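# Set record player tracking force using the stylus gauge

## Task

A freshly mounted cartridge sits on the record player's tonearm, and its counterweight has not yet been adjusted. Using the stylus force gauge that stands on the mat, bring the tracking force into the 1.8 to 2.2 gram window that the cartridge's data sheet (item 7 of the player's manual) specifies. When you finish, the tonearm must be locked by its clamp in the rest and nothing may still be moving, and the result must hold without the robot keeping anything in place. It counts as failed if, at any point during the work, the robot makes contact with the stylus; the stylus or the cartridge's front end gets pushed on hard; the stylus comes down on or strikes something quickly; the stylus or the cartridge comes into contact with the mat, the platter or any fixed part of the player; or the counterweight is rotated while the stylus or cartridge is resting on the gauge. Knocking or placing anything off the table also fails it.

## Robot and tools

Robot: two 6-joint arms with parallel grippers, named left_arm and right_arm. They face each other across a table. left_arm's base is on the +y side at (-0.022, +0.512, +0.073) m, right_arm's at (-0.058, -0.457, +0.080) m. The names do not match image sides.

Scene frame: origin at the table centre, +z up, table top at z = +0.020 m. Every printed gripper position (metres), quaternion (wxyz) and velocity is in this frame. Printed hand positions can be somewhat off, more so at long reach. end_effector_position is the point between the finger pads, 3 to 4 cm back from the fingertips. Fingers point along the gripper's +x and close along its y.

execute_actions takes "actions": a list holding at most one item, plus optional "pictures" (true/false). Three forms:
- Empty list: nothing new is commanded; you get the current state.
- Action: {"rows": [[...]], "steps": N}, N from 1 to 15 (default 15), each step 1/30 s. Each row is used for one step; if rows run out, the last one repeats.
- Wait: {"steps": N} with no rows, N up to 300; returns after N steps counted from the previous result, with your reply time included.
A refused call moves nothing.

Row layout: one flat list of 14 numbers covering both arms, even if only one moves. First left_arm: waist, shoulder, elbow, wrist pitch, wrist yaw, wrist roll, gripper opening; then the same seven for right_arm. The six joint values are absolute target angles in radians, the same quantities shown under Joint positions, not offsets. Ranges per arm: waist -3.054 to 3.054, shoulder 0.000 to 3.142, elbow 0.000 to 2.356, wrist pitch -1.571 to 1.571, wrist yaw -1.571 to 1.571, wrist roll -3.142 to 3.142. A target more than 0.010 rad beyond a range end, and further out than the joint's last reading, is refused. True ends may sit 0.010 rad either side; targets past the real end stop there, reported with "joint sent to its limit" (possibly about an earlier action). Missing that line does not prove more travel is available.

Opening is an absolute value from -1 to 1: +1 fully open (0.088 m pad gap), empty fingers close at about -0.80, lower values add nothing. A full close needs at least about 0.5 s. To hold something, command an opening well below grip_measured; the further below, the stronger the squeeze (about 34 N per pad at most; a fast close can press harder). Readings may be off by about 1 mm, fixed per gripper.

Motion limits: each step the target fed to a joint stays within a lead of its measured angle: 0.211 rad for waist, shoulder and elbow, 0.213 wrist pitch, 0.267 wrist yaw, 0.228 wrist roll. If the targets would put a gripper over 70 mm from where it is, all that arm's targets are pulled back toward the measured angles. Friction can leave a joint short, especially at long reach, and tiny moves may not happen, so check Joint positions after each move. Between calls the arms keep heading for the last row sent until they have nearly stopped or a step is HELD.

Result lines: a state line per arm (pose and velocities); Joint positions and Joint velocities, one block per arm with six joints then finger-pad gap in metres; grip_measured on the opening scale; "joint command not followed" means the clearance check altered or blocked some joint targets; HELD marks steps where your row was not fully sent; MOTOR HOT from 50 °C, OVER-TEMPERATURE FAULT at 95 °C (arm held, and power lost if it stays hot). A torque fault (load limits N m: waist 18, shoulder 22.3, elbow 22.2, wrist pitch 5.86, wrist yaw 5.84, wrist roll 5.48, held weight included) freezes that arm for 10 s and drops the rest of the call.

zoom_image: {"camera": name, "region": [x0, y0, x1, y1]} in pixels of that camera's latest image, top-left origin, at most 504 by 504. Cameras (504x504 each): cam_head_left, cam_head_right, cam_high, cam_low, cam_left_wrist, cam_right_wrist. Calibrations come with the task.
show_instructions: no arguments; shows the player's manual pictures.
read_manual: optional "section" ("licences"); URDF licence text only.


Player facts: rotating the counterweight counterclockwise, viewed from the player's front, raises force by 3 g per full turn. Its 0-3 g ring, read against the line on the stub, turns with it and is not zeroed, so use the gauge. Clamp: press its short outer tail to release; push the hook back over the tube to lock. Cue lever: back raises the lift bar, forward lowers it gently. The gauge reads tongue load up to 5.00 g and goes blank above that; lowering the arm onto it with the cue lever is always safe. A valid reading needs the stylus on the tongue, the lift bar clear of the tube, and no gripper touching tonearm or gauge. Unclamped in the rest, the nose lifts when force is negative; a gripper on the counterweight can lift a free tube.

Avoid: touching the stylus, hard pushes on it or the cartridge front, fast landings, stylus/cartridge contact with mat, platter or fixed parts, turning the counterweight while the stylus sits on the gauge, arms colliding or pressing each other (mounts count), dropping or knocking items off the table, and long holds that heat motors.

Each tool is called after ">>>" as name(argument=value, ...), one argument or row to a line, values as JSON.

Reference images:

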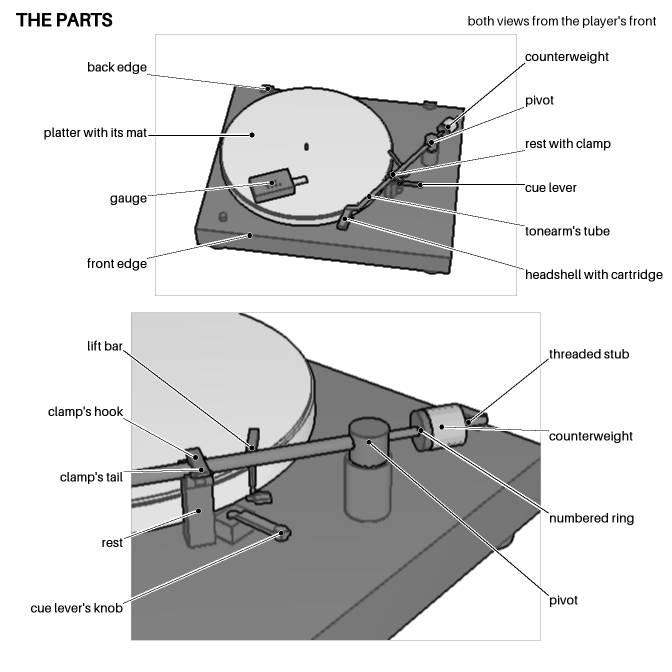

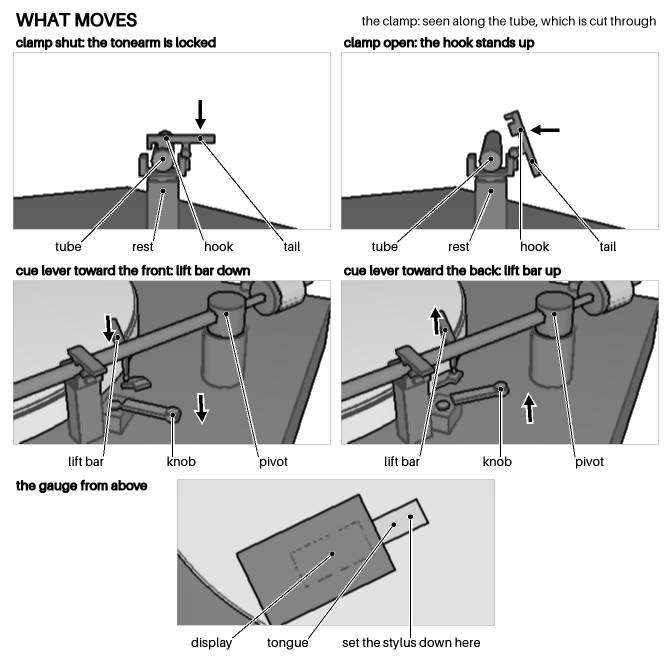

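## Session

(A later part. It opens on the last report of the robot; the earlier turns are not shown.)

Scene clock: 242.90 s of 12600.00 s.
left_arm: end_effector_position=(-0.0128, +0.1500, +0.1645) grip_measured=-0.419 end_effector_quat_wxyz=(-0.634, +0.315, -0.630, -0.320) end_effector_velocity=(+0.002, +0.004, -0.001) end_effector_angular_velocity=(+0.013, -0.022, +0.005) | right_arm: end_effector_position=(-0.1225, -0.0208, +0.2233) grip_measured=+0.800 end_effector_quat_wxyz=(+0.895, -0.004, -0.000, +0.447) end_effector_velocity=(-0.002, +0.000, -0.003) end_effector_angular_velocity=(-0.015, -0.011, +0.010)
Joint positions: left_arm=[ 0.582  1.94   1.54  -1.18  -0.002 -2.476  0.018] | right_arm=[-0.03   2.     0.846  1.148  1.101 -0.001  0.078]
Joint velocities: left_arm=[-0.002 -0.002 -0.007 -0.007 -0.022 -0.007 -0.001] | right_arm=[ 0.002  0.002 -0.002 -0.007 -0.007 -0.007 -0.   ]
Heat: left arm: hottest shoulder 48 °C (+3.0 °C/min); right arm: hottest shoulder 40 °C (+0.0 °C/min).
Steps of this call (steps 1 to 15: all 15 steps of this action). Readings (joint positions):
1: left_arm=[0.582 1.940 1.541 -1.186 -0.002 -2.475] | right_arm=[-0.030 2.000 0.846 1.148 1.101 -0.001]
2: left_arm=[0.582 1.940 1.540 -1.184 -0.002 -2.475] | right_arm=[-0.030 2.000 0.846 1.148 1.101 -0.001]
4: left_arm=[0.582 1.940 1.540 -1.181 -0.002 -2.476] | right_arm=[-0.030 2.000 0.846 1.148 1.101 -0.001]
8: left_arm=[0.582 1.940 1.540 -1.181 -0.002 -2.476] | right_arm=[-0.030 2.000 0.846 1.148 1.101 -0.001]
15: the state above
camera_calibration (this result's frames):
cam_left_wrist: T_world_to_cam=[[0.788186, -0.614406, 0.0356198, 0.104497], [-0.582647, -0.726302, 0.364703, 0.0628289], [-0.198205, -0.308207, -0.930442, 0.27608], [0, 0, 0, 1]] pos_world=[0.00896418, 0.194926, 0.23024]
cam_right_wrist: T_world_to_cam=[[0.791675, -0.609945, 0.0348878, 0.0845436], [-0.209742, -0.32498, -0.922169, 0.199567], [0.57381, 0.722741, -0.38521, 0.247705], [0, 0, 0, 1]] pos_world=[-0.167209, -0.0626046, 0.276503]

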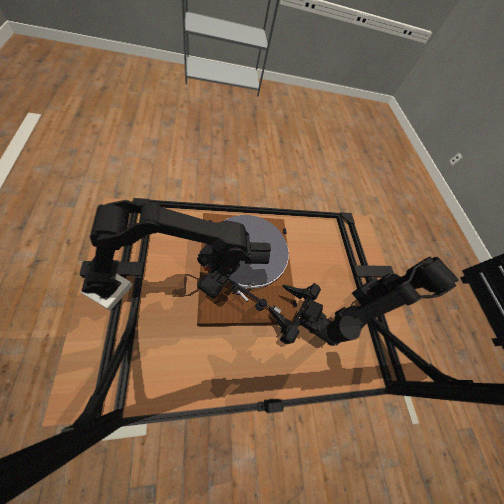

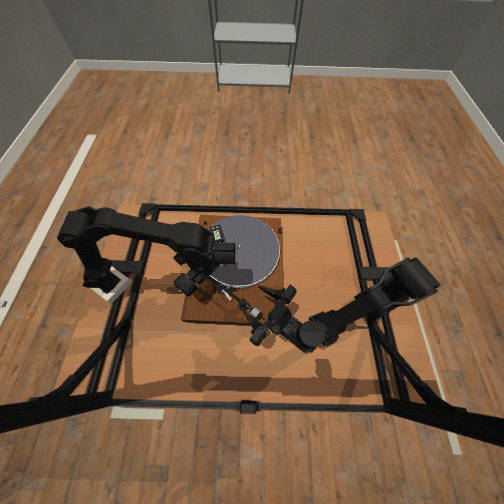

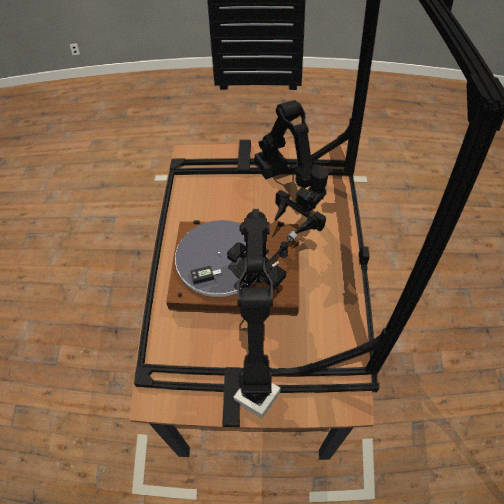

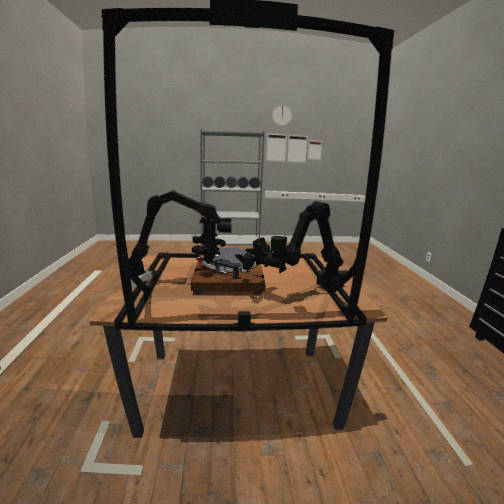

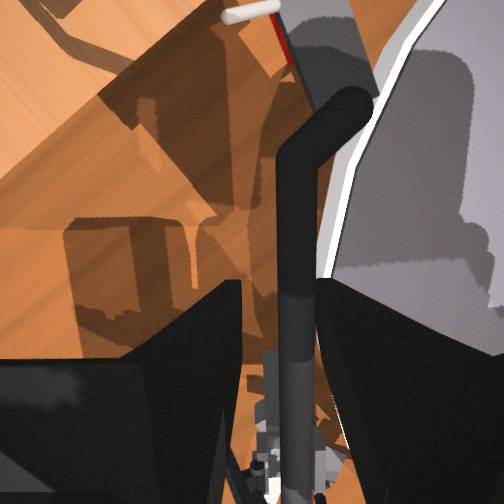

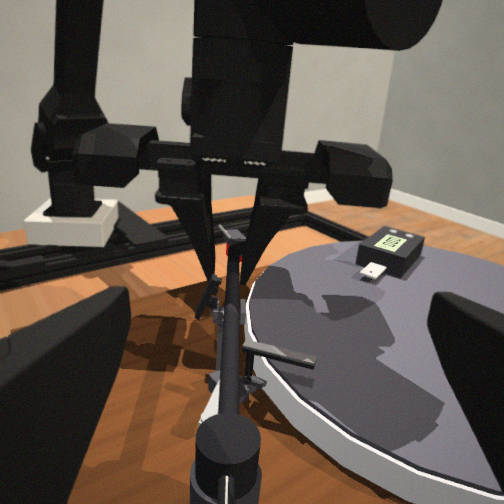

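>>> execute_actions(
  actions=[
    {"rows": [[0.583,1.944,1.53,-1.178,0,-2.48,-0.45, -0.03,2.0,0.85,1.15,1.1,0,0.8],[0.583,1.944,1.53,-1.178,0,-2.48,-0.48, -0.03,2.0,0.85,1.15,1.1,0,0.8],[0.583,1.944,1.53,-1.178,0,-2.48,-0.51, -0.03,2.0,0.85,1.15,1.1,0,0.8],[0.583,1.944,1.53,-1.178,0,-2.48,-0.54, -0.03,2.0,0.85,1.15,1.1,0,0.8],[0.583,1.944,1.53,-1.178,0,-2.48,-0.57, -0.03,2.0,0.85,1.15,1.1,0,0.8],[0.583,1.944,1.53,-1.178,0,-2.48,-0.6, -0.03,2.0,0.85,1.15,1.1,0,0.8],[0.583,1.944,1.53,-1.178,0,-2.48,-0.63, -0.03,2.0,0.85,1.15,1.1,0,0.8],[0.583,1.944,1.53,-1.178,0,-2.48,-0.66, -0.03,2.0,0.85,1.15,1.1,0,0.8]], "steps": 15},
  ],
  pictures=false,
)

>>> execute_actions(
  actions=[
    {"rows": [[0.583,1.94,1.555,-1.185,0,-2.48,-0.66, -0.03,2.0,0.85,1.15,1.1,0,0.8],[0.583,1.94,1.56,-1.19,0,-2.48,-0.66, -0.03,2.0,0.85,1.15,1.1,0,0.8],[0.583,1.94,1.565,-1.195,0,-2.48,-0.66, -0.03,2.0,0.85,1.15,1.1,0,0.8],[0.583,1.939,1.57,-1.2,0,-2.48,-0.66, -0.03,2.0,0.85,1.15,1.1,0,0.8],[0.583,1.938,1.575,-1.205,0,-2.48,-0.66, -0.03,2.0,0.85,1.15,1.1,0,0.8],[0.583,1.937,1.58,-1.21,0,-2.48,-0.66, -0.03,2.0,0.85,1.15,1.1,0,0.8],[0.583,1.936,1.585,-1.215,0,-2.48,-0.66, -0.03,2.0,0.85,1.15,1.1,0,0.8],[0.583,1.935,1.59,-1.22,0,-2.48,-0.66, -0.03,2.0,0.85,1.15,1.1,0,0.8]], "steps": 15},
  ],
)

>>> zoom_image(
  camera="cam_right_wrist",
  region=[170, 200, 340, 370],
)

>>> zoom_image(
  camera="cam_low",
  region=[185, 240, 255, 285],
)

Scene clock: 254.07 s of 12600.00 s.
left_arm: end_effector_position=(-0.0125, +0.1500, +0.1642) grip_measured=-0.618 end_effector_quat_wxyz=(-0.633, +0.316, -0.629, -0.322) end_effector_velocity=(+0.000, -0.001, +0.000) end_effector_angular_velocity=(-0.007, -0.008, +0.034) | right_arm: end_effector_position=(-0.1225, -0.0207, +0.2232) grip_measured=+0.800 end_effector_quat_wxyz=(+0.895, -0.004, -0.000, +0.447) end_effector_velocity=(-0.001, +0.002, -0.001) end_effector_angular_velocity=(-0.020, -0.021, +0.020)
Joint positions: left_arm=[ 0.583  1.94   1.539 -1.179 -0.002 -2.48   0.009] | right_arm=[-0.03   2.     0.846  1.148  1.101 -0.001  0.078]
Joint velocities: left_arm=[-0.002 -0.002 -0.002  0.007 -0.007 -0.037 -0.001] | right_arm=[-0.002 -0.002 -0.002 -0.007 -0.022 -0.022  0.   ]
Heat: left arm: hottest shoulder 48 °C (+3.0 °C/min); right arm: hottest shoulder 41 °C (+1.0 °C/min).
Steps of this call (steps 1 to 15: the robot went on to your last target; steps 16 to 90: nothing new was sent; then 7.67 s passed at rest; steps 91 to 105: all 15 steps of this action). Readings (joint positions):
91: left_arm=[0.582 1.940 1.539 -1.180 -0.002 -2.476] | right_arm=[-0.030 2.000 0.846 1.148 1.101 -0.001]
92: left_arm=[0.582 1.940 1.539 -1.180 -0.002 -2.476] | right_arm=[-0.030 2.000 0.846 1.148 1.101 -0.001]
94: left_arm=[0.582 1.940 1.539 -1.180 -0.002 -2.476] | right_arm=[-0.030 2.000 0.846 1.148 1.101 -0.001]
98: left_arm=[0.582 1.940 1.539 -1.180 -0.002 -2.476] | right_arm=[-0.030 2.000 0.846 1.148 1.101 -0.001]
105: the state above

Scene clock: 254.57 s of 12600.00 s.
left_arm: end_effector_position=(-0.0116, +0.1489, +0.1729) grip_measured=-0.621 end_effector_quat_wxyz=(-0.633, +0.317, -0.628, -0.324) end_effector_velocity=(-0.002, -0.002, +0.004) end_effector_angular_velocity=(-0.008, +0.007, -0.010) | right_arm: end_effector_position=(-0.1225, -0.0207, +0.2232) grip_measured=+0.800 end_effector_quat_wxyz=(+0.895, -0.004, -0.000, +0.447) end_effector_velocity=(+0.004, -0.003, -0.001) end_effector_angular_velocity=(-0.020, -0.014, -0.024)
Joint positions: left_arm=[ 0.585  1.941  1.575 -1.216 -0.003 -2.483  0.009] | right_arm=[-0.03   2.     0.846  1.148  1.101 -0.001  0.078]
Joint velocities: left_arm=[-0.002 -0.002  0.012 -0.007  0.007  0.007  0.   ] | right_arm=[-0.002 -0.007 -0.002 -0.022  0.022 -0.007 -0.   ]
Heat: left arm: hottest shoulder 48 °C (+3.0 °C/min); right arm: hottest shoulder 41 °C (+1.0 °C/min).
Steps of this call (steps 1 to 15: all 15 steps of this action). Readings (joint positions):
1: left_arm=[0.583 1.940 1.539 -1.179 -0.002 -2.480] | right_arm=[-0.030 2.000 0.846 1.148 1.101 -0.001]
2: left_arm=[0.583 1.940 1.540 -1.179 -0.002 -2.480] | right_arm=[-0.030 2.000 0.846 1.148 1.101 -0.001]
4: left_arm=[0.584 1.940 1.546 -1.185 -0.002 -2.481] | right_arm=[-0.030 2.000 0.846 1.148 1.101 -0.001]
8: left_arm=[0.584 1.941 1.563 -1.204 -0.002 -2.483] | right_arm=[-0.030 2.000 0.846 1.148 1.101 -0.001]
15: the state above
camera_calibration (this result's frames):
cam_left_wrist: T_world_to_cam=[[0.794407, -0.606337, 0.0356693, 0.101447], [-0.575708, -0.73296, 0.362394, 0.0611969], [-0.193589, -0.308424, -0.931342, 0.284029], [0, 0, 0, 1]] pos_world=[0.00962648, 0.193967, 0.238732]
cam_right_wrist: T_world_to_cam=[[0.79167, -0.609933, 0.0352297, 0.0844856], [-0.209587, -0.325296, -0.922093, 0.199425], [0.573875, 0.722609, -0.385361, 0.247679], [0, 0, 0, 1]] pos_world=[-0.167225, -0.0625729, 0.276358]

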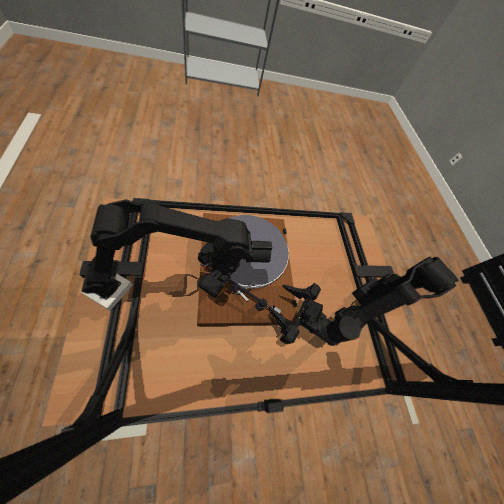

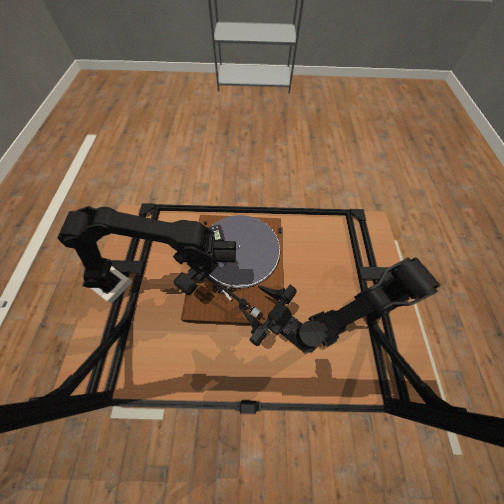

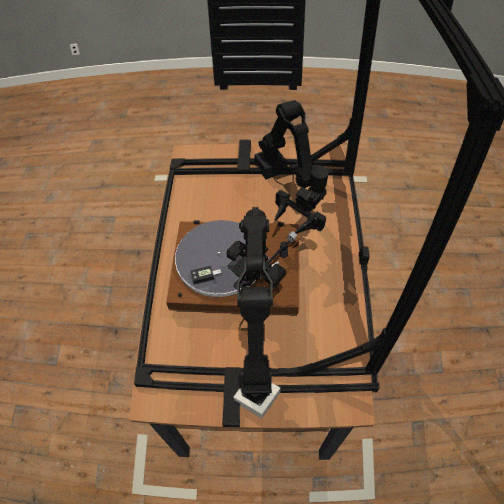

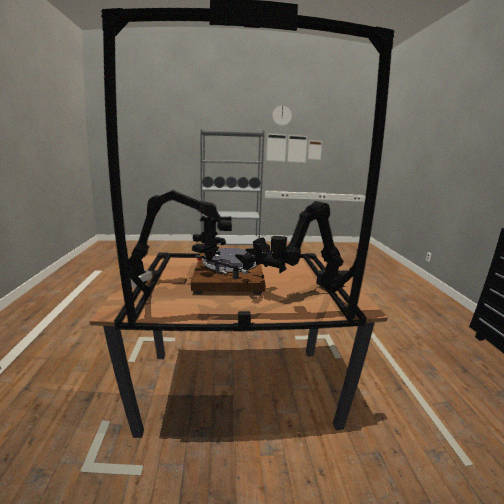

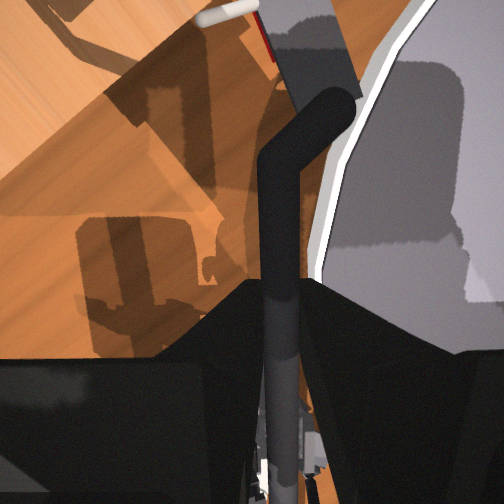

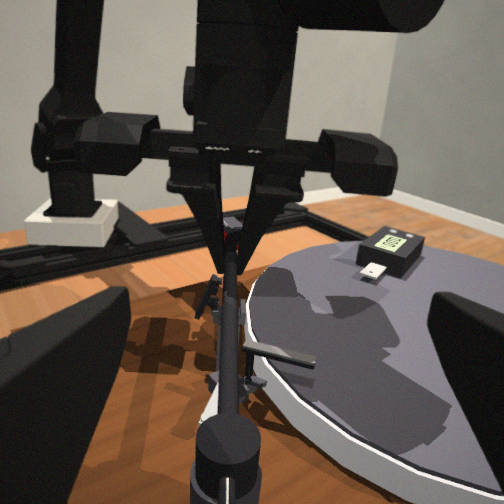

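Region (170, 200, 340, 370) of cam_right_wrist's 504x504 image, scaled by 2.965, with more detail than that image has.

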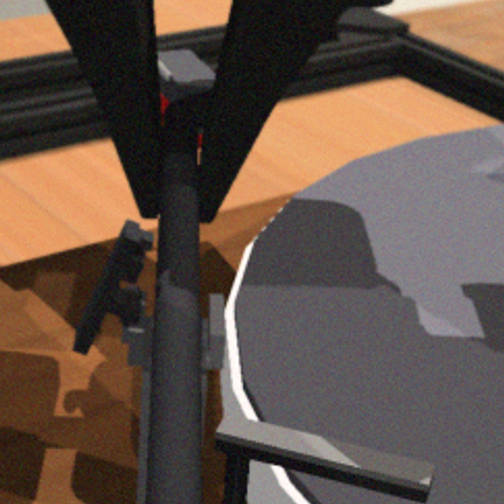

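Region (185, 240, 255, 285) of cam_low's 504x504 image, scaled by 7.200, with more detail than that image has; it fills the top 324 rows of this view, and the rest is white.

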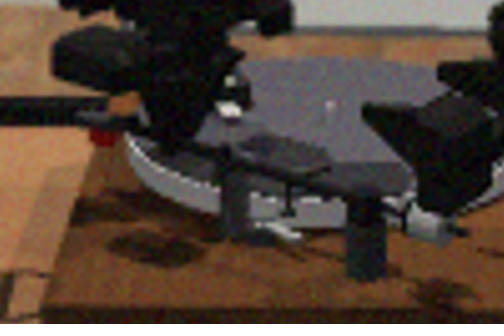

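>>> execute_actions(
  actions=[
    {"rows": [[0.589,1.949,1.593,-1.221,0,-2.472,-0.66, -0.03,2.0,0.85,1.15,1.1,0,0.8],[0.591,1.952,1.597,-1.222,0,-2.463,-0.66, -0.03,2.0,0.85,1.15,1.1,0,0.8],[0.593,1.955,1.601,-1.223,0,-2.454,-0.66, -0.03,2.0,0.85,1.15,1.1,0,0.8],[0.595,1.957,1.605,-1.224,0,-2.445,-0.66, -0.03,2.0,0.85,1.15,1.1,0,0.8],[0.597,1.96,1.608,-1.225,0,-2.436,-0.66, -0.03,2.0,0.85,1.15,1.1,0,0.8],[0.599,1.963,1.612,-1.226,0,-2.427,-0.66, -0.03,2.0,0.85,1.15,1.1,0,0.8],[0.601,1.966,1.616,-1.227,0,-2.418,-0.66, -0.03,2.0,0.85,1.15,1.1,0,0.8],[0.603,1.968,1.62,-1.228,0,-2.409,-0.66, -0.03,2.0,0.85,1.15,1.1,0,0.8],[0.605,1.971,1.623,-1.229,0,-2.40,-0.66, -0.03,2.0,0.85,1.15,1.1,0,0.8],[0.607,1.974,1.627,-1.23,0,-2.391,-0.66, -0.03,2.0,0.85,1.15,1.1,0,0.8],[0.609,1.976,1.63,-1.231,0,-2.385,-0.66, -0.03,2.0,0.85,1.15,1.1,0,0.8]], "steps": 15},
  ],
)

>>> zoom_image(
  camera="cam_right_wrist",
  region=[170, 200, 340, 370],
)

Scene clock: 262.03 s of 12600.00 s.
left_arm: end_effector_position=(-0.0022, +0.1419, +0.1744) grip_measured=-0.622 end_effector_quat_wxyz=(-0.642, +0.299, -0.637, -0.303) end_effector_velocity=(+0.002, -0.004, +0.001) end_effector_angular_velocity=(-0.003, +0.008, -0.044) | right_arm: end_effector_position=(-0.1226, -0.0207, +0.2233) grip_measured=+0.800 end_effector_quat_wxyz=(+0.895, -0.004, -0.000, +0.447) end_effector_velocity=(+0.000, +0.000, -0.001) end_effector_angular_velocity=(-0.002, +0.003, +0.005)
Joint positions: left_arm=[ 0.609  1.967  1.616 -1.229 -0.004 -2.397  0.009] | right_arm=[-0.03   2.     0.846  1.149  1.101 -0.001  0.078]
Joint velocities: left_arm=[ 0.007  0.012  0.022 -0.007  0.007  0.051 -0.   ] | right_arm=[-0.002 -0.002 -0.002 -0.007 -0.007  0.007 -0.   ]
Heat: left arm: hottest shoulder 49 °C (+4.0 °C/min); right arm: hottest shoulder 41 °C (+1.0 °C/min).
Steps of this call (steps 1 to 15: the robot went on to your last target; steps 16 to 90: nothing new was sent; then 3.97 s passed at rest; steps 91 to 105: all 15 steps of this action). Readings (joint positions):
91: left_arm=[0.587 1.941 1.579 -1.218 -0.004 -2.483] | right_arm=[-0.030 2.000 0.846 1.148 1.101 -0.001]
92: left_arm=[0.588 1.941 1.580 -1.219 -0.004 -2.482] | right_arm=[-0.030 2.000 0.846 1.148 1.101 -0.001]
94: left_arm=[0.591 1.944 1.585 -1.220 -0.004 -2.470] | right_arm=[-0.030 2.000 0.846 1.148 1.101 -0.001]
98: left_arm=[0.599 1.954 1.599 -1.224 -0.004 -2.437] | right_arm=[-0.030 2.000 0.846 1.148 1.101 -0.001]
105: the state above
camera_calibration (this result's frames):
cam_left_wrist: T_world_to_cam=[[0.755178, -0.654435, 0.0376939, 0.0960436], [-0.620266, -0.694779, 0.364078, 0.0551407], [-0.212076, -0.298324, -0.930605, 0.283474], [0, 0, 0, 1]] pos_world=[0.0217901, 0.185732, 0.240107]
cam_right_wrist: T_world_to_cam=[[0.791681, -0.609957, 0.0345459, 0.0847024], [-0.209897, -0.324664, -0.922245, 0.199599], [0.573746, 0.722873, -0.385058, 0.247634], [0, 0, 0, 1]] pos_world=[-0.167241, -0.0625403, 0.276506]

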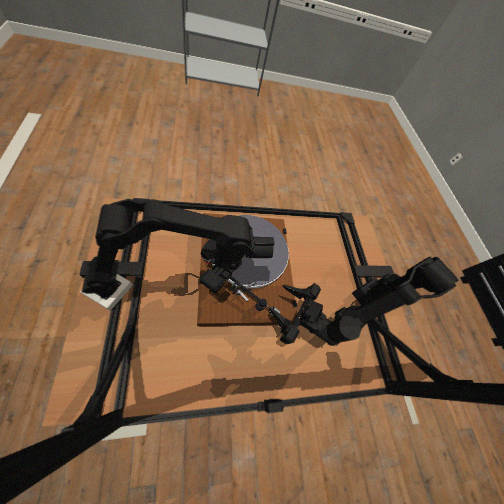

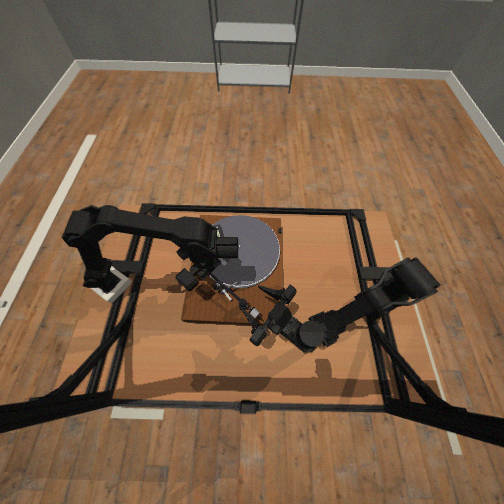

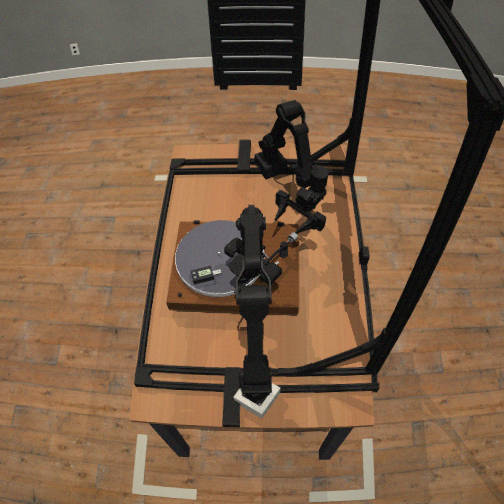

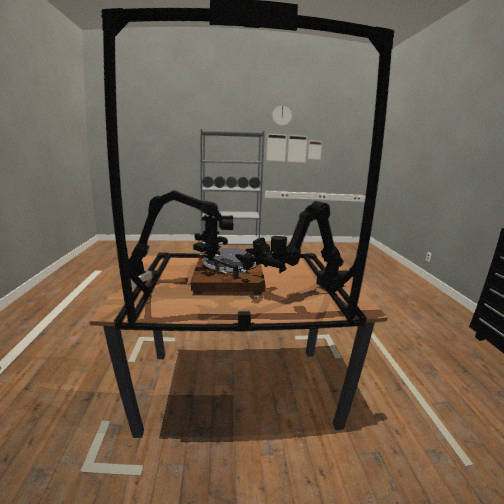

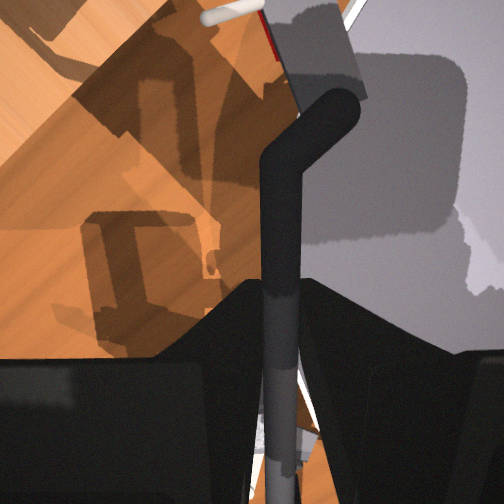

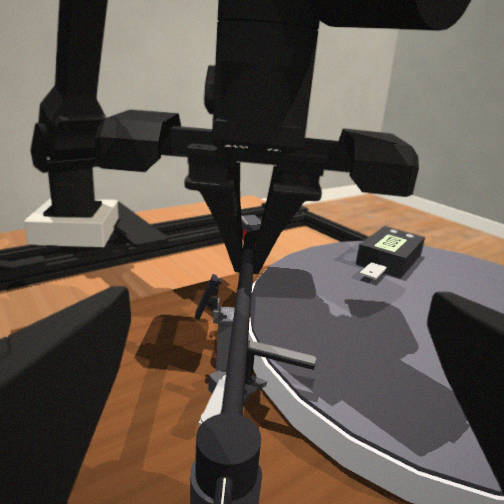

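Region (170, 200, 340, 370) of cam_right_wrist's 504x504 image, scaled by 2.965, with more detail than that image has.

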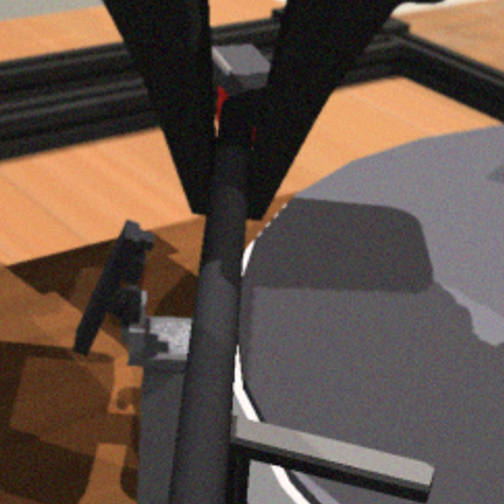

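>>> execute_actions(
  actions=[
    {"rows": [[0.612,1.981,1.638,-1.233,0,-2.37,-0.66, -0.03,2.0,0.85,1.15,1.1,0,0.8],[0.615,1.986,1.645,-1.235,0,-2.354,-0.66, -0.03,2.0,0.85,1.15,1.1,0,0.8],[0.619,1.992,1.653,-1.237,0,-2.339,-0.66, -0.03,2.0,0.85,1.15,1.1,0,0.8],[0.622,1.997,1.661,-1.238,0,-2.324,-0.66, -0.03,2.0,0.85,1.15,1.1,0,0.8],[0.625,2.002,1.668,-1.24,0,-2.308,-0.66, -0.03,2.0,0.85,1.15,1.1,0,0.8],[0.628,2.007,1.676,-1.242,0,-2.293,-0.66, -0.03,2.0,0.85,1.15,1.1,0,0.8],[0.631,2.012,1.684,-1.244,0,-2.278,-0.66, -0.03,2.0,0.85,1.15,1.1,0,0.8],[0.635,2.018,1.691,-1.246,0,-2.262,-0.66, -0.03,2.0,0.85,1.15,1.1,0,0.8],[0.638,2.023,1.699,-1.248,0,-2.247,-0.66, -0.03,2.0,0.85,1.15,1.1,0,0.8],[0.641,2.028,1.707,-1.25,0,-2.232,-0.66, -0.03,2.0,0.85,1.15,1.1,0,0.8],[0.644,2.033,1.714,-1.252,0,-2.216,-0.66, -0.03,2.0,0.85,1.15,1.1,0,0.8],[0.647,2.038,1.722,-1.253,0,-2.201,-0.66, -0.03,2.0,0.85,1.15,1.1,0,0.8],[0.651,2.044,1.73,-1.255,0,-2.186,-0.66, -0.03,2.0,0.85,1.15,1.1,0,0.8],[0.654,2.049,1.737,-1.257,0,-2.17,-0.66, -0.03,2.0,0.85,1.15,1.1,0,0.8],[0.657,2.054,1.745,-1.259,0,-2.155,-0.66, -0.03,2.0,0.85,1.15,1.1,0,0.8]], "steps": 15},
  ],
  pictures=false,
)

>>> execute_actions(
  actions=[
    {"steps": 15},
  ],
)

Scene clock: 278.43 s of 12600.00 s.
left_arm: end_effector_position=(+0.0157, +0.1251, +0.1747) grip_measured=-0.622 end_effector_quat_wxyz=(-0.663, +0.250, -0.659, -0.251) end_effector_velocity=(+0.034, -0.036, +0.002) end_effector_angular_velocity=(-0.010, +0.007, -0.366) | right_arm: end_effector_position=(-0.1226, -0.0207, +0.2233) grip_measured=+0.800 end_effector_quat_wxyz=(+0.895, -0.004, -0.000, +0.447) end_effector_velocity=(-0.003, +0.003, -0.003) end_effector_angular_velocity=(-0.015, -0.004, +0.034)
Joint positions: left_arm=[ 0.653  2.033  1.714 -1.253 -0.006 -2.199  0.009] | right_arm=[-0.03   2.     0.846  1.149  1.101 -0.001  0.078]
Joint velocities: left_arm=[ 0.081  0.149  0.227 -0.066  0.007  0.447 -0.   ] | right_arm=[-0.002 -0.002 -0.002 -0.022 -0.037  0.007 -0.   ]
Heat: left arm: hottest shoulder 48 °C (+1.0 °C/min); right arm: hottest shoulder 41 °C (+1.0 °C/min).
Steps of this call (steps 1 to 15: the robot went on to your last target; steps 16 to 90: nothing new was sent; then 12.90 s passed at rest; steps 91 to 105: all 15 steps of this action). Readings (joint positions):
91: left_arm=[0.611 1.969 1.620 -1.230 -0.004 -2.391] | right_arm=[-0.030 2.000 0.846 1.149 1.101 -0.001]
92: left_arm=[0.613 1.971 1.623 -1.231 -0.005 -2.384] | right_arm=[-0.030 2.000 0.846 1.149 1.101 -0.001]
94: left_arm=[0.618 1.978 1.634 -1.234 -0.005 -2.360] | right_arm=[-0.030 2.000 0.846 1.149 1.101 -0.001]
98: left_arm=[0.631 1.997 1.661 -1.241 -0.006 -2.304] | right_arm=[-0.030 2.000 0.846 1.149 1.101 -0.001]
105: the state above

Scene clock: 278.93 s of 12600.00 s.
left_arm: end_effector_position=(+0.0186, +0.1217, +0.1748) grip_measured=-0.622 end_effector_quat_wxyz=(-0.667, +0.241, -0.663, -0.240) end_effector_velocity=(-0.000, +0.002, +0.000) end_effector_angular_velocity=(+0.008, -0.007, +0.005) | right_arm: end_effector_position=(-0.1226, -0.0207, +0.2233) grip_measured=+0.800 end_effector_quat_wxyz=(+0.895, -0.004, -0.000, +0.447) end_effector_velocity=(-0.004, +0.002, +0.001) end_effector_angular_velocity=(-0.015, -0.019, +0.024)
Joint positions: left_arm=[ 0.659  2.046  1.733 -1.257 -0.005 -2.163  0.009] | right_arm=[-0.03   2.     0.846  1.149  1.101 -0.001  0.078]
Joint velocities: left_arm=[-0.002 -0.002 -0.002 -0.007 -0.007 -0.007  0.   ] | right_arm=[ 0.002 -0.002  0.002 -0.007 -0.022 -0.022 -0.   ]
Heat: left arm: hottest shoulder 48 °C (+1.0 °C/min); right arm: hottest shoulder 41 °C (+1.0 °C/min).
Steps of this call (steps 1 to 15: the robot went on to your last target). Readings (joint positions):
1: left_arm=[0.655 2.038 1.720 -1.254 -0.005 -2.186] | right_arm=[-0.030 2.000 0.846 1.149 1.101 -0.001]
2: left_arm=[0.657 2.040 1.724 -1.255 -0.005 -2.178] | right_arm=[-0.030 2.000 0.846 1.149 1.101 -0.001]
4: left_arm=[0.658 2.044 1.728 -1.256 -0.005 -2.170] | right_arm=[-0.030 2.000 0.846 1.149 1.101 -0.001]
8: left_arm=[0.659 2.046 1.731 -1.257 -0.005 -2.164] | right_arm=[-0.030 2.000 0.846 1.149 1.101 -0.001]
15: the state above
camera_calibration (this result's frames):
cam_left_wrist: T_world_to_cam=[[0.622803, -0.78117, 0.0434817, 0.0840043], [-0.736755, -0.566877, 0.368568, 0.0397006], [-0.263265, -0.26158, -0.928583, 0.278426], [0, 0, 0, 1]] pos_world=[0.0502314, 0.160958, 0.240256]
cam_right_wrist: T_world_to_cam=[[0.791681, -0.609957, 0.0345459, 0.0847024], [-0.209897, -0.324664, -0.922245, 0.199599], [0.573746, 0.722873, -0.385058, 0.247634], [0, 0, 0, 1]] pos_world=[-0.167241, -0.0625403, 0.276506]

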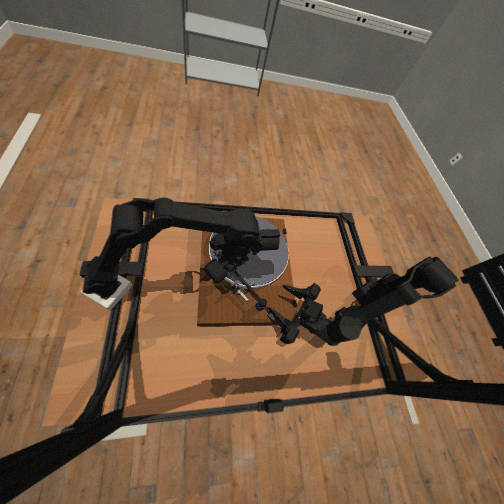

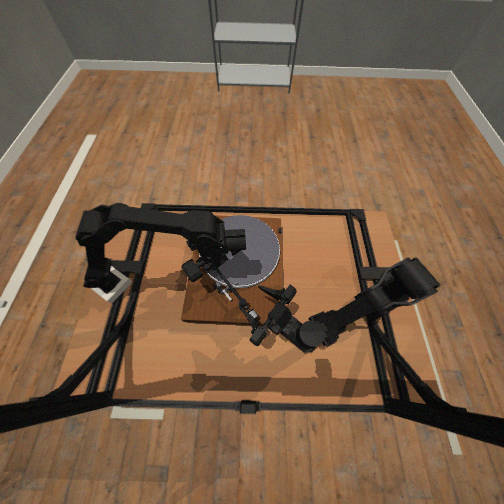

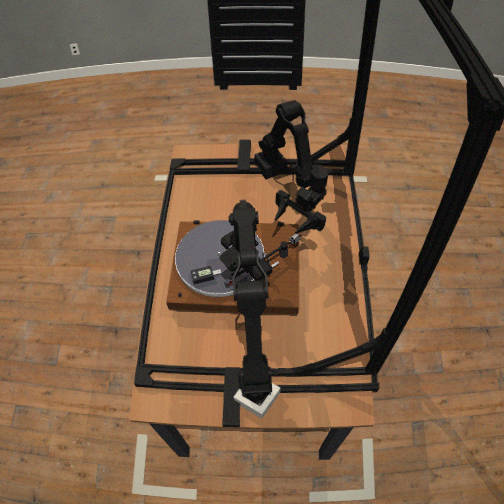

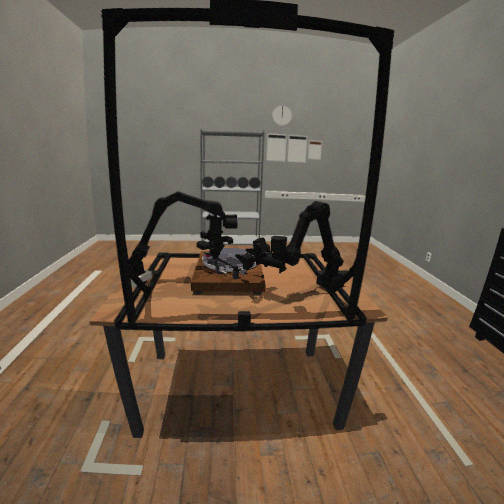

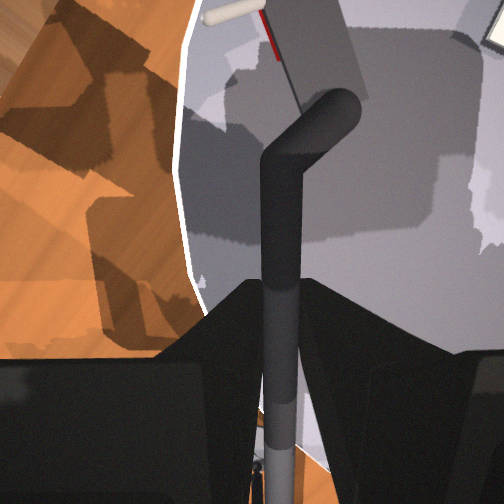

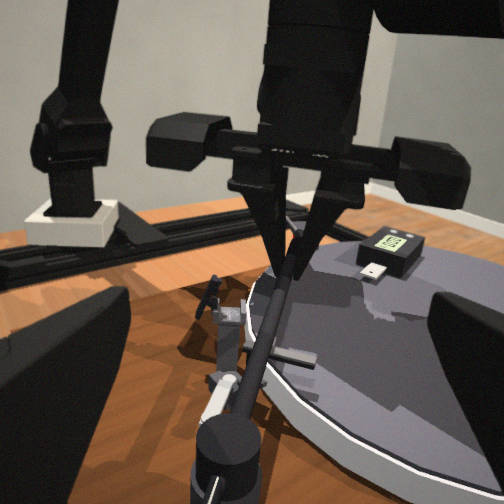

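>>> execute_actions(
  actions=[
    {"rows": [[0.659,2.06,1.755,-1.262,0,-2.141,-0.66, -0.03,2.0,0.85,1.15,1.1,0,0.8],[0.661,2.067,1.765,-1.266,0,-2.128,-0.66, -0.03,2.0,0.85,1.15,1.1,0,0.8],[0.663,2.073,1.775,-1.269,0,-2.114,-0.66, -0.03,2.0,0.85,1.15,1.1,0,0.8],[0.665,2.08,1.785,-1.273,0,-2.101,-0.66, -0.03,2.0,0.85,1.15,1.1,0,0.8],[0.667,2.087,1.795,-1.276,0,-2.087,-0.66, -0.03,2.0,0.85,1.15,1.1,0,0.8],[0.669,2.093,1.805,-1.28,0,-2.074,-0.66, -0.03,2.0,0.85,1.15,1.1,0,0.8],[0.671,2.1,1.815,-1.283,0,-2.06,-0.66, -0.03,2.0,0.85,1.15,1.1,0,0.8],[0.673,2.106,1.825,-1.287,0,-2.047,-0.66, -0.03,2.0,0.85,1.15,1.1,0,0.8],[0.675,2.113,1.835,-1.29,0,-2.033,-0.66, -0.03,2.0,0.85,1.15,1.1,0,0.8],[0.677,2.119,1.845,-1.294,0,-2.02,-0.66, -0.03,2.0,0.85,1.15,1.1,0,0.8],[0.679,2.126,1.855,-1.297,0,-2.006,-0.66, -0.03,2.0,0.85,1.15,1.1,0,0.8],[0.68,2.132,1.865,-1.301,0,-1.993,-0.66, -0.03,2.0,0.85,1.15,1.1,0,0.8],[0.682,2.139,1.875,-1.304,0,-1.979,-0.66, -0.03,2.0,0.85,1.15,1.1,0,0.8],[0.684,2.145,1.885,-1.308,0,-1.966,-0.66, -0.03,2.0,0.85,1.15,1.1,0,0.8],[0.685,2.152,1.895,-1.311,0,-1.952,-0.66, -0.03,2.0,0.85,1.15,1.1,0,0.8]], "steps": 15},
  ],
  pictures=false,
)

>>> execute_actions(
  actions=[
    {"steps": 15},
  ],
)

Scene clock: 291.37 s of 12600.00 s.
left_arm: end_effector_position=(+0.0318, +0.1037, +0.1758) grip_measured=-0.622 end_effector_quat_wxyz=(-0.683, +0.194, -0.678, -0.191) end_effector_velocity=(+0.024, -0.043, -0.001) end_effector_angular_velocity=(-0.006, +0.006, -0.313) | right_arm: end_effector_position=(-0.1226, -0.0207, +0.2233) grip_measured=+0.800 end_effector_quat_wxyz=(+0.895, -0.004, -0.000, +0.447) end_effector_velocity=(+0.002, +0.001, +0.001) end_effector_angular_velocity=(-0.015, -0.019, +0.000)
Joint positions: left_arm=[ 0.686  2.126  1.859 -1.3   -0.007 -1.992  0.009] | right_arm=[-0.03   2.     0.846  1.149  1.101 -0.001  0.078]
Joint velocities: left_arm=[ 0.046  0.193  0.295 -0.095  0.007  0.359 -0.   ] | right_arm=[-0.007 -0.002  0.002 -0.007 -0.007 -0.022 -0.   ]
Heat: left arm: hottest shoulder 48 °C (+0.0 °C/min); right arm: hottest shoulder 42 °C (+2.0 °C/min).
Steps of this call (steps 1 to 15: the robot went on to your last target; steps 16 to 90: nothing new was sent; then 8.93 s passed at rest; steps 91 to 105: all 15 steps of this action). Readings (joint positions):
91: left_arm=[0.660 2.047 1.735 -1.258 -0.005 -2.160] | right_arm=[-0.030 2.000 0.846 1.149 1.101 -0.001]
92: left_arm=[0.661 2.050 1.740 -1.260 -0.006 -2.154] | right_arm=[-0.030 2.000 0.846 1.149 1.101 -0.001]
94: left_arm=[0.664 2.059 1.753 -1.265 -0.006 -2.134] | right_arm=[-0.030 2.000 0.846 1.149 1.101 -0.001]
98: left_arm=[0.672 2.082 1.789 -1.277 -0.006 -2.084] | right_arm=[-0.030 2.000 0.846 1.149 1.101 -0.001]
105: the state above

Scene clock: 291.87 s of 12600.00 s.
left_arm: end_effector_position=(+0.0340, +0.1002, +0.1759) grip_measured=-0.622 end_effector_quat_wxyz=(-0.685, +0.184, -0.681, -0.181) end_effector_velocity=(-0.002, +0.002, +0.000) end_effector_angular_velocity=(+0.006, +0.008, -0.010) | right_arm: end_effector_position=(-0.1226, -0.0206, +0.2235) grip_measured=+0.800 end_effector_quat_wxyz=(+0.895, -0.003, -0.000, +0.447) end_effector_velocity=(+0.003, +0.001, -0.001) end_effector_angular_velocity=(-0.002, +0.003, -0.000)
Joint positions: left_arm=[ 0.69   2.142  1.883 -1.308 -0.006 -1.96   0.009] | right_arm=[-0.03   2.     0.846  1.149  1.101 -0.001  0.078]
Joint velocities: left_arm=[-0.002 -0.002 -0.002 -0.007  0.007  0.007 -0.   ] | right_arm=[-0.007 -0.002 -0.002 -0.007 -0.007  0.007 -0.   ]
Heat: left arm: hottest shoulder 49 °C (+1.0 °C/min); right arm: hottest shoulder 42 °C (+2.0 °C/min).
Steps of this call (steps 1 to 15: the robot went on to your last target). Readings (joint positions):
1: left_arm=[0.688 2.131 1.867 -1.303 -0.006 -1.981] | right_arm=[-0.030 2.000 0.846 1.149 1.101 -0.001]
2: left_arm=[0.689 2.135 1.872 -1.304 -0.006 -1.974] | right_arm=[-0.030 2.000 0.846 1.149 1.101 -0.001]
4: left_arm=[0.690 2.139 1.878 -1.306 -0.006 -1.967] | right_arm=[-0.030 2.000 0.846 1.149 1.101 -0.001]
8: left_arm=[0.690 2.141 1.882 -1.308 -0.006 -1.962] | right_arm=[-0.030 2.000 0.846 1.149 1.101 -0.001]
15: the state above
camera_calibration (this result's frames):
cam_left_wrist: T_world_to_cam=[[0.479806, -0.876175, 0.0458584, 0.0715127], [-0.823523, -0.431711, 0.368017, 0.0278599], [-0.302649, -0.214342, -0.928688, 0.274429], [0, 0, 0, 1]] pos_world=[0.0716869, 0.133507, 0.241327]
cam_right_wrist: T_world_to_cam=[[0.791687, -0.609969, 0.034204, 0.084844], [-0.210052, -0.324348, -0.922321, 0.199721], [0.573681, 0.723005, -0.384907, 0.247607], [0, 0, 0, 1]] pos_world=[-0.167266, -0.0624898, 0.27661]

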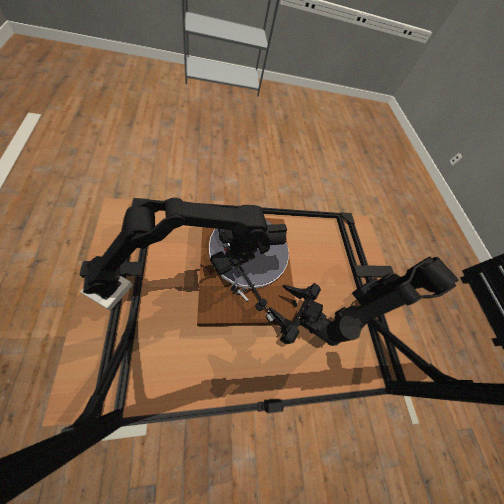

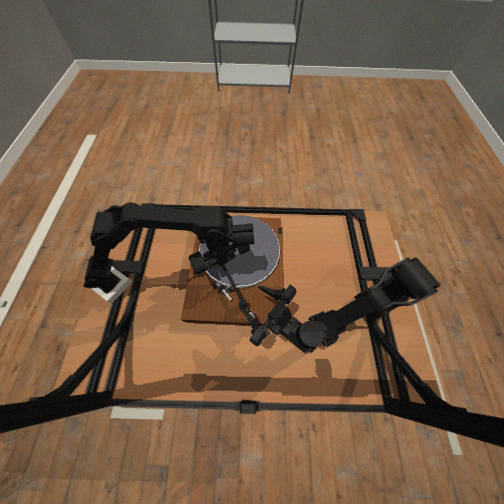

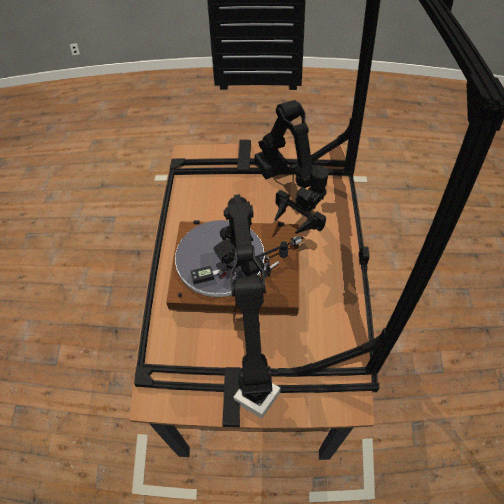

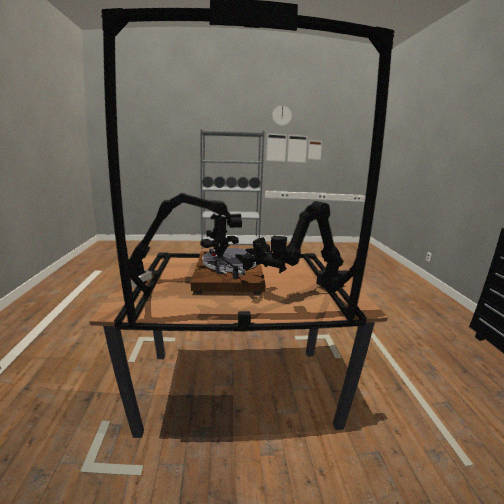

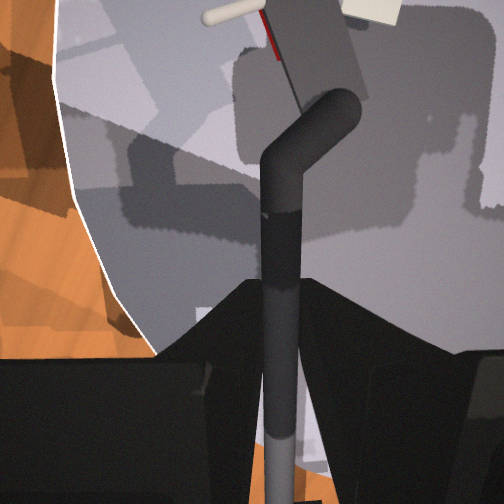

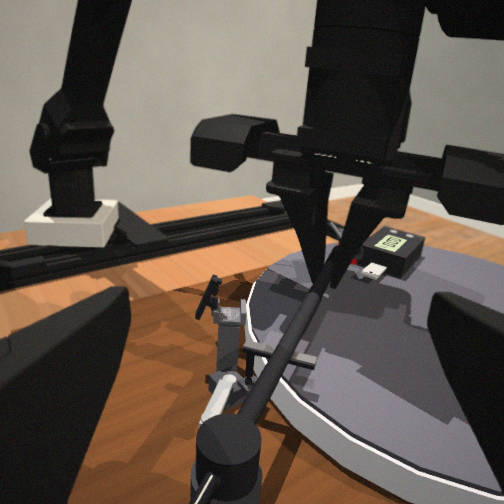

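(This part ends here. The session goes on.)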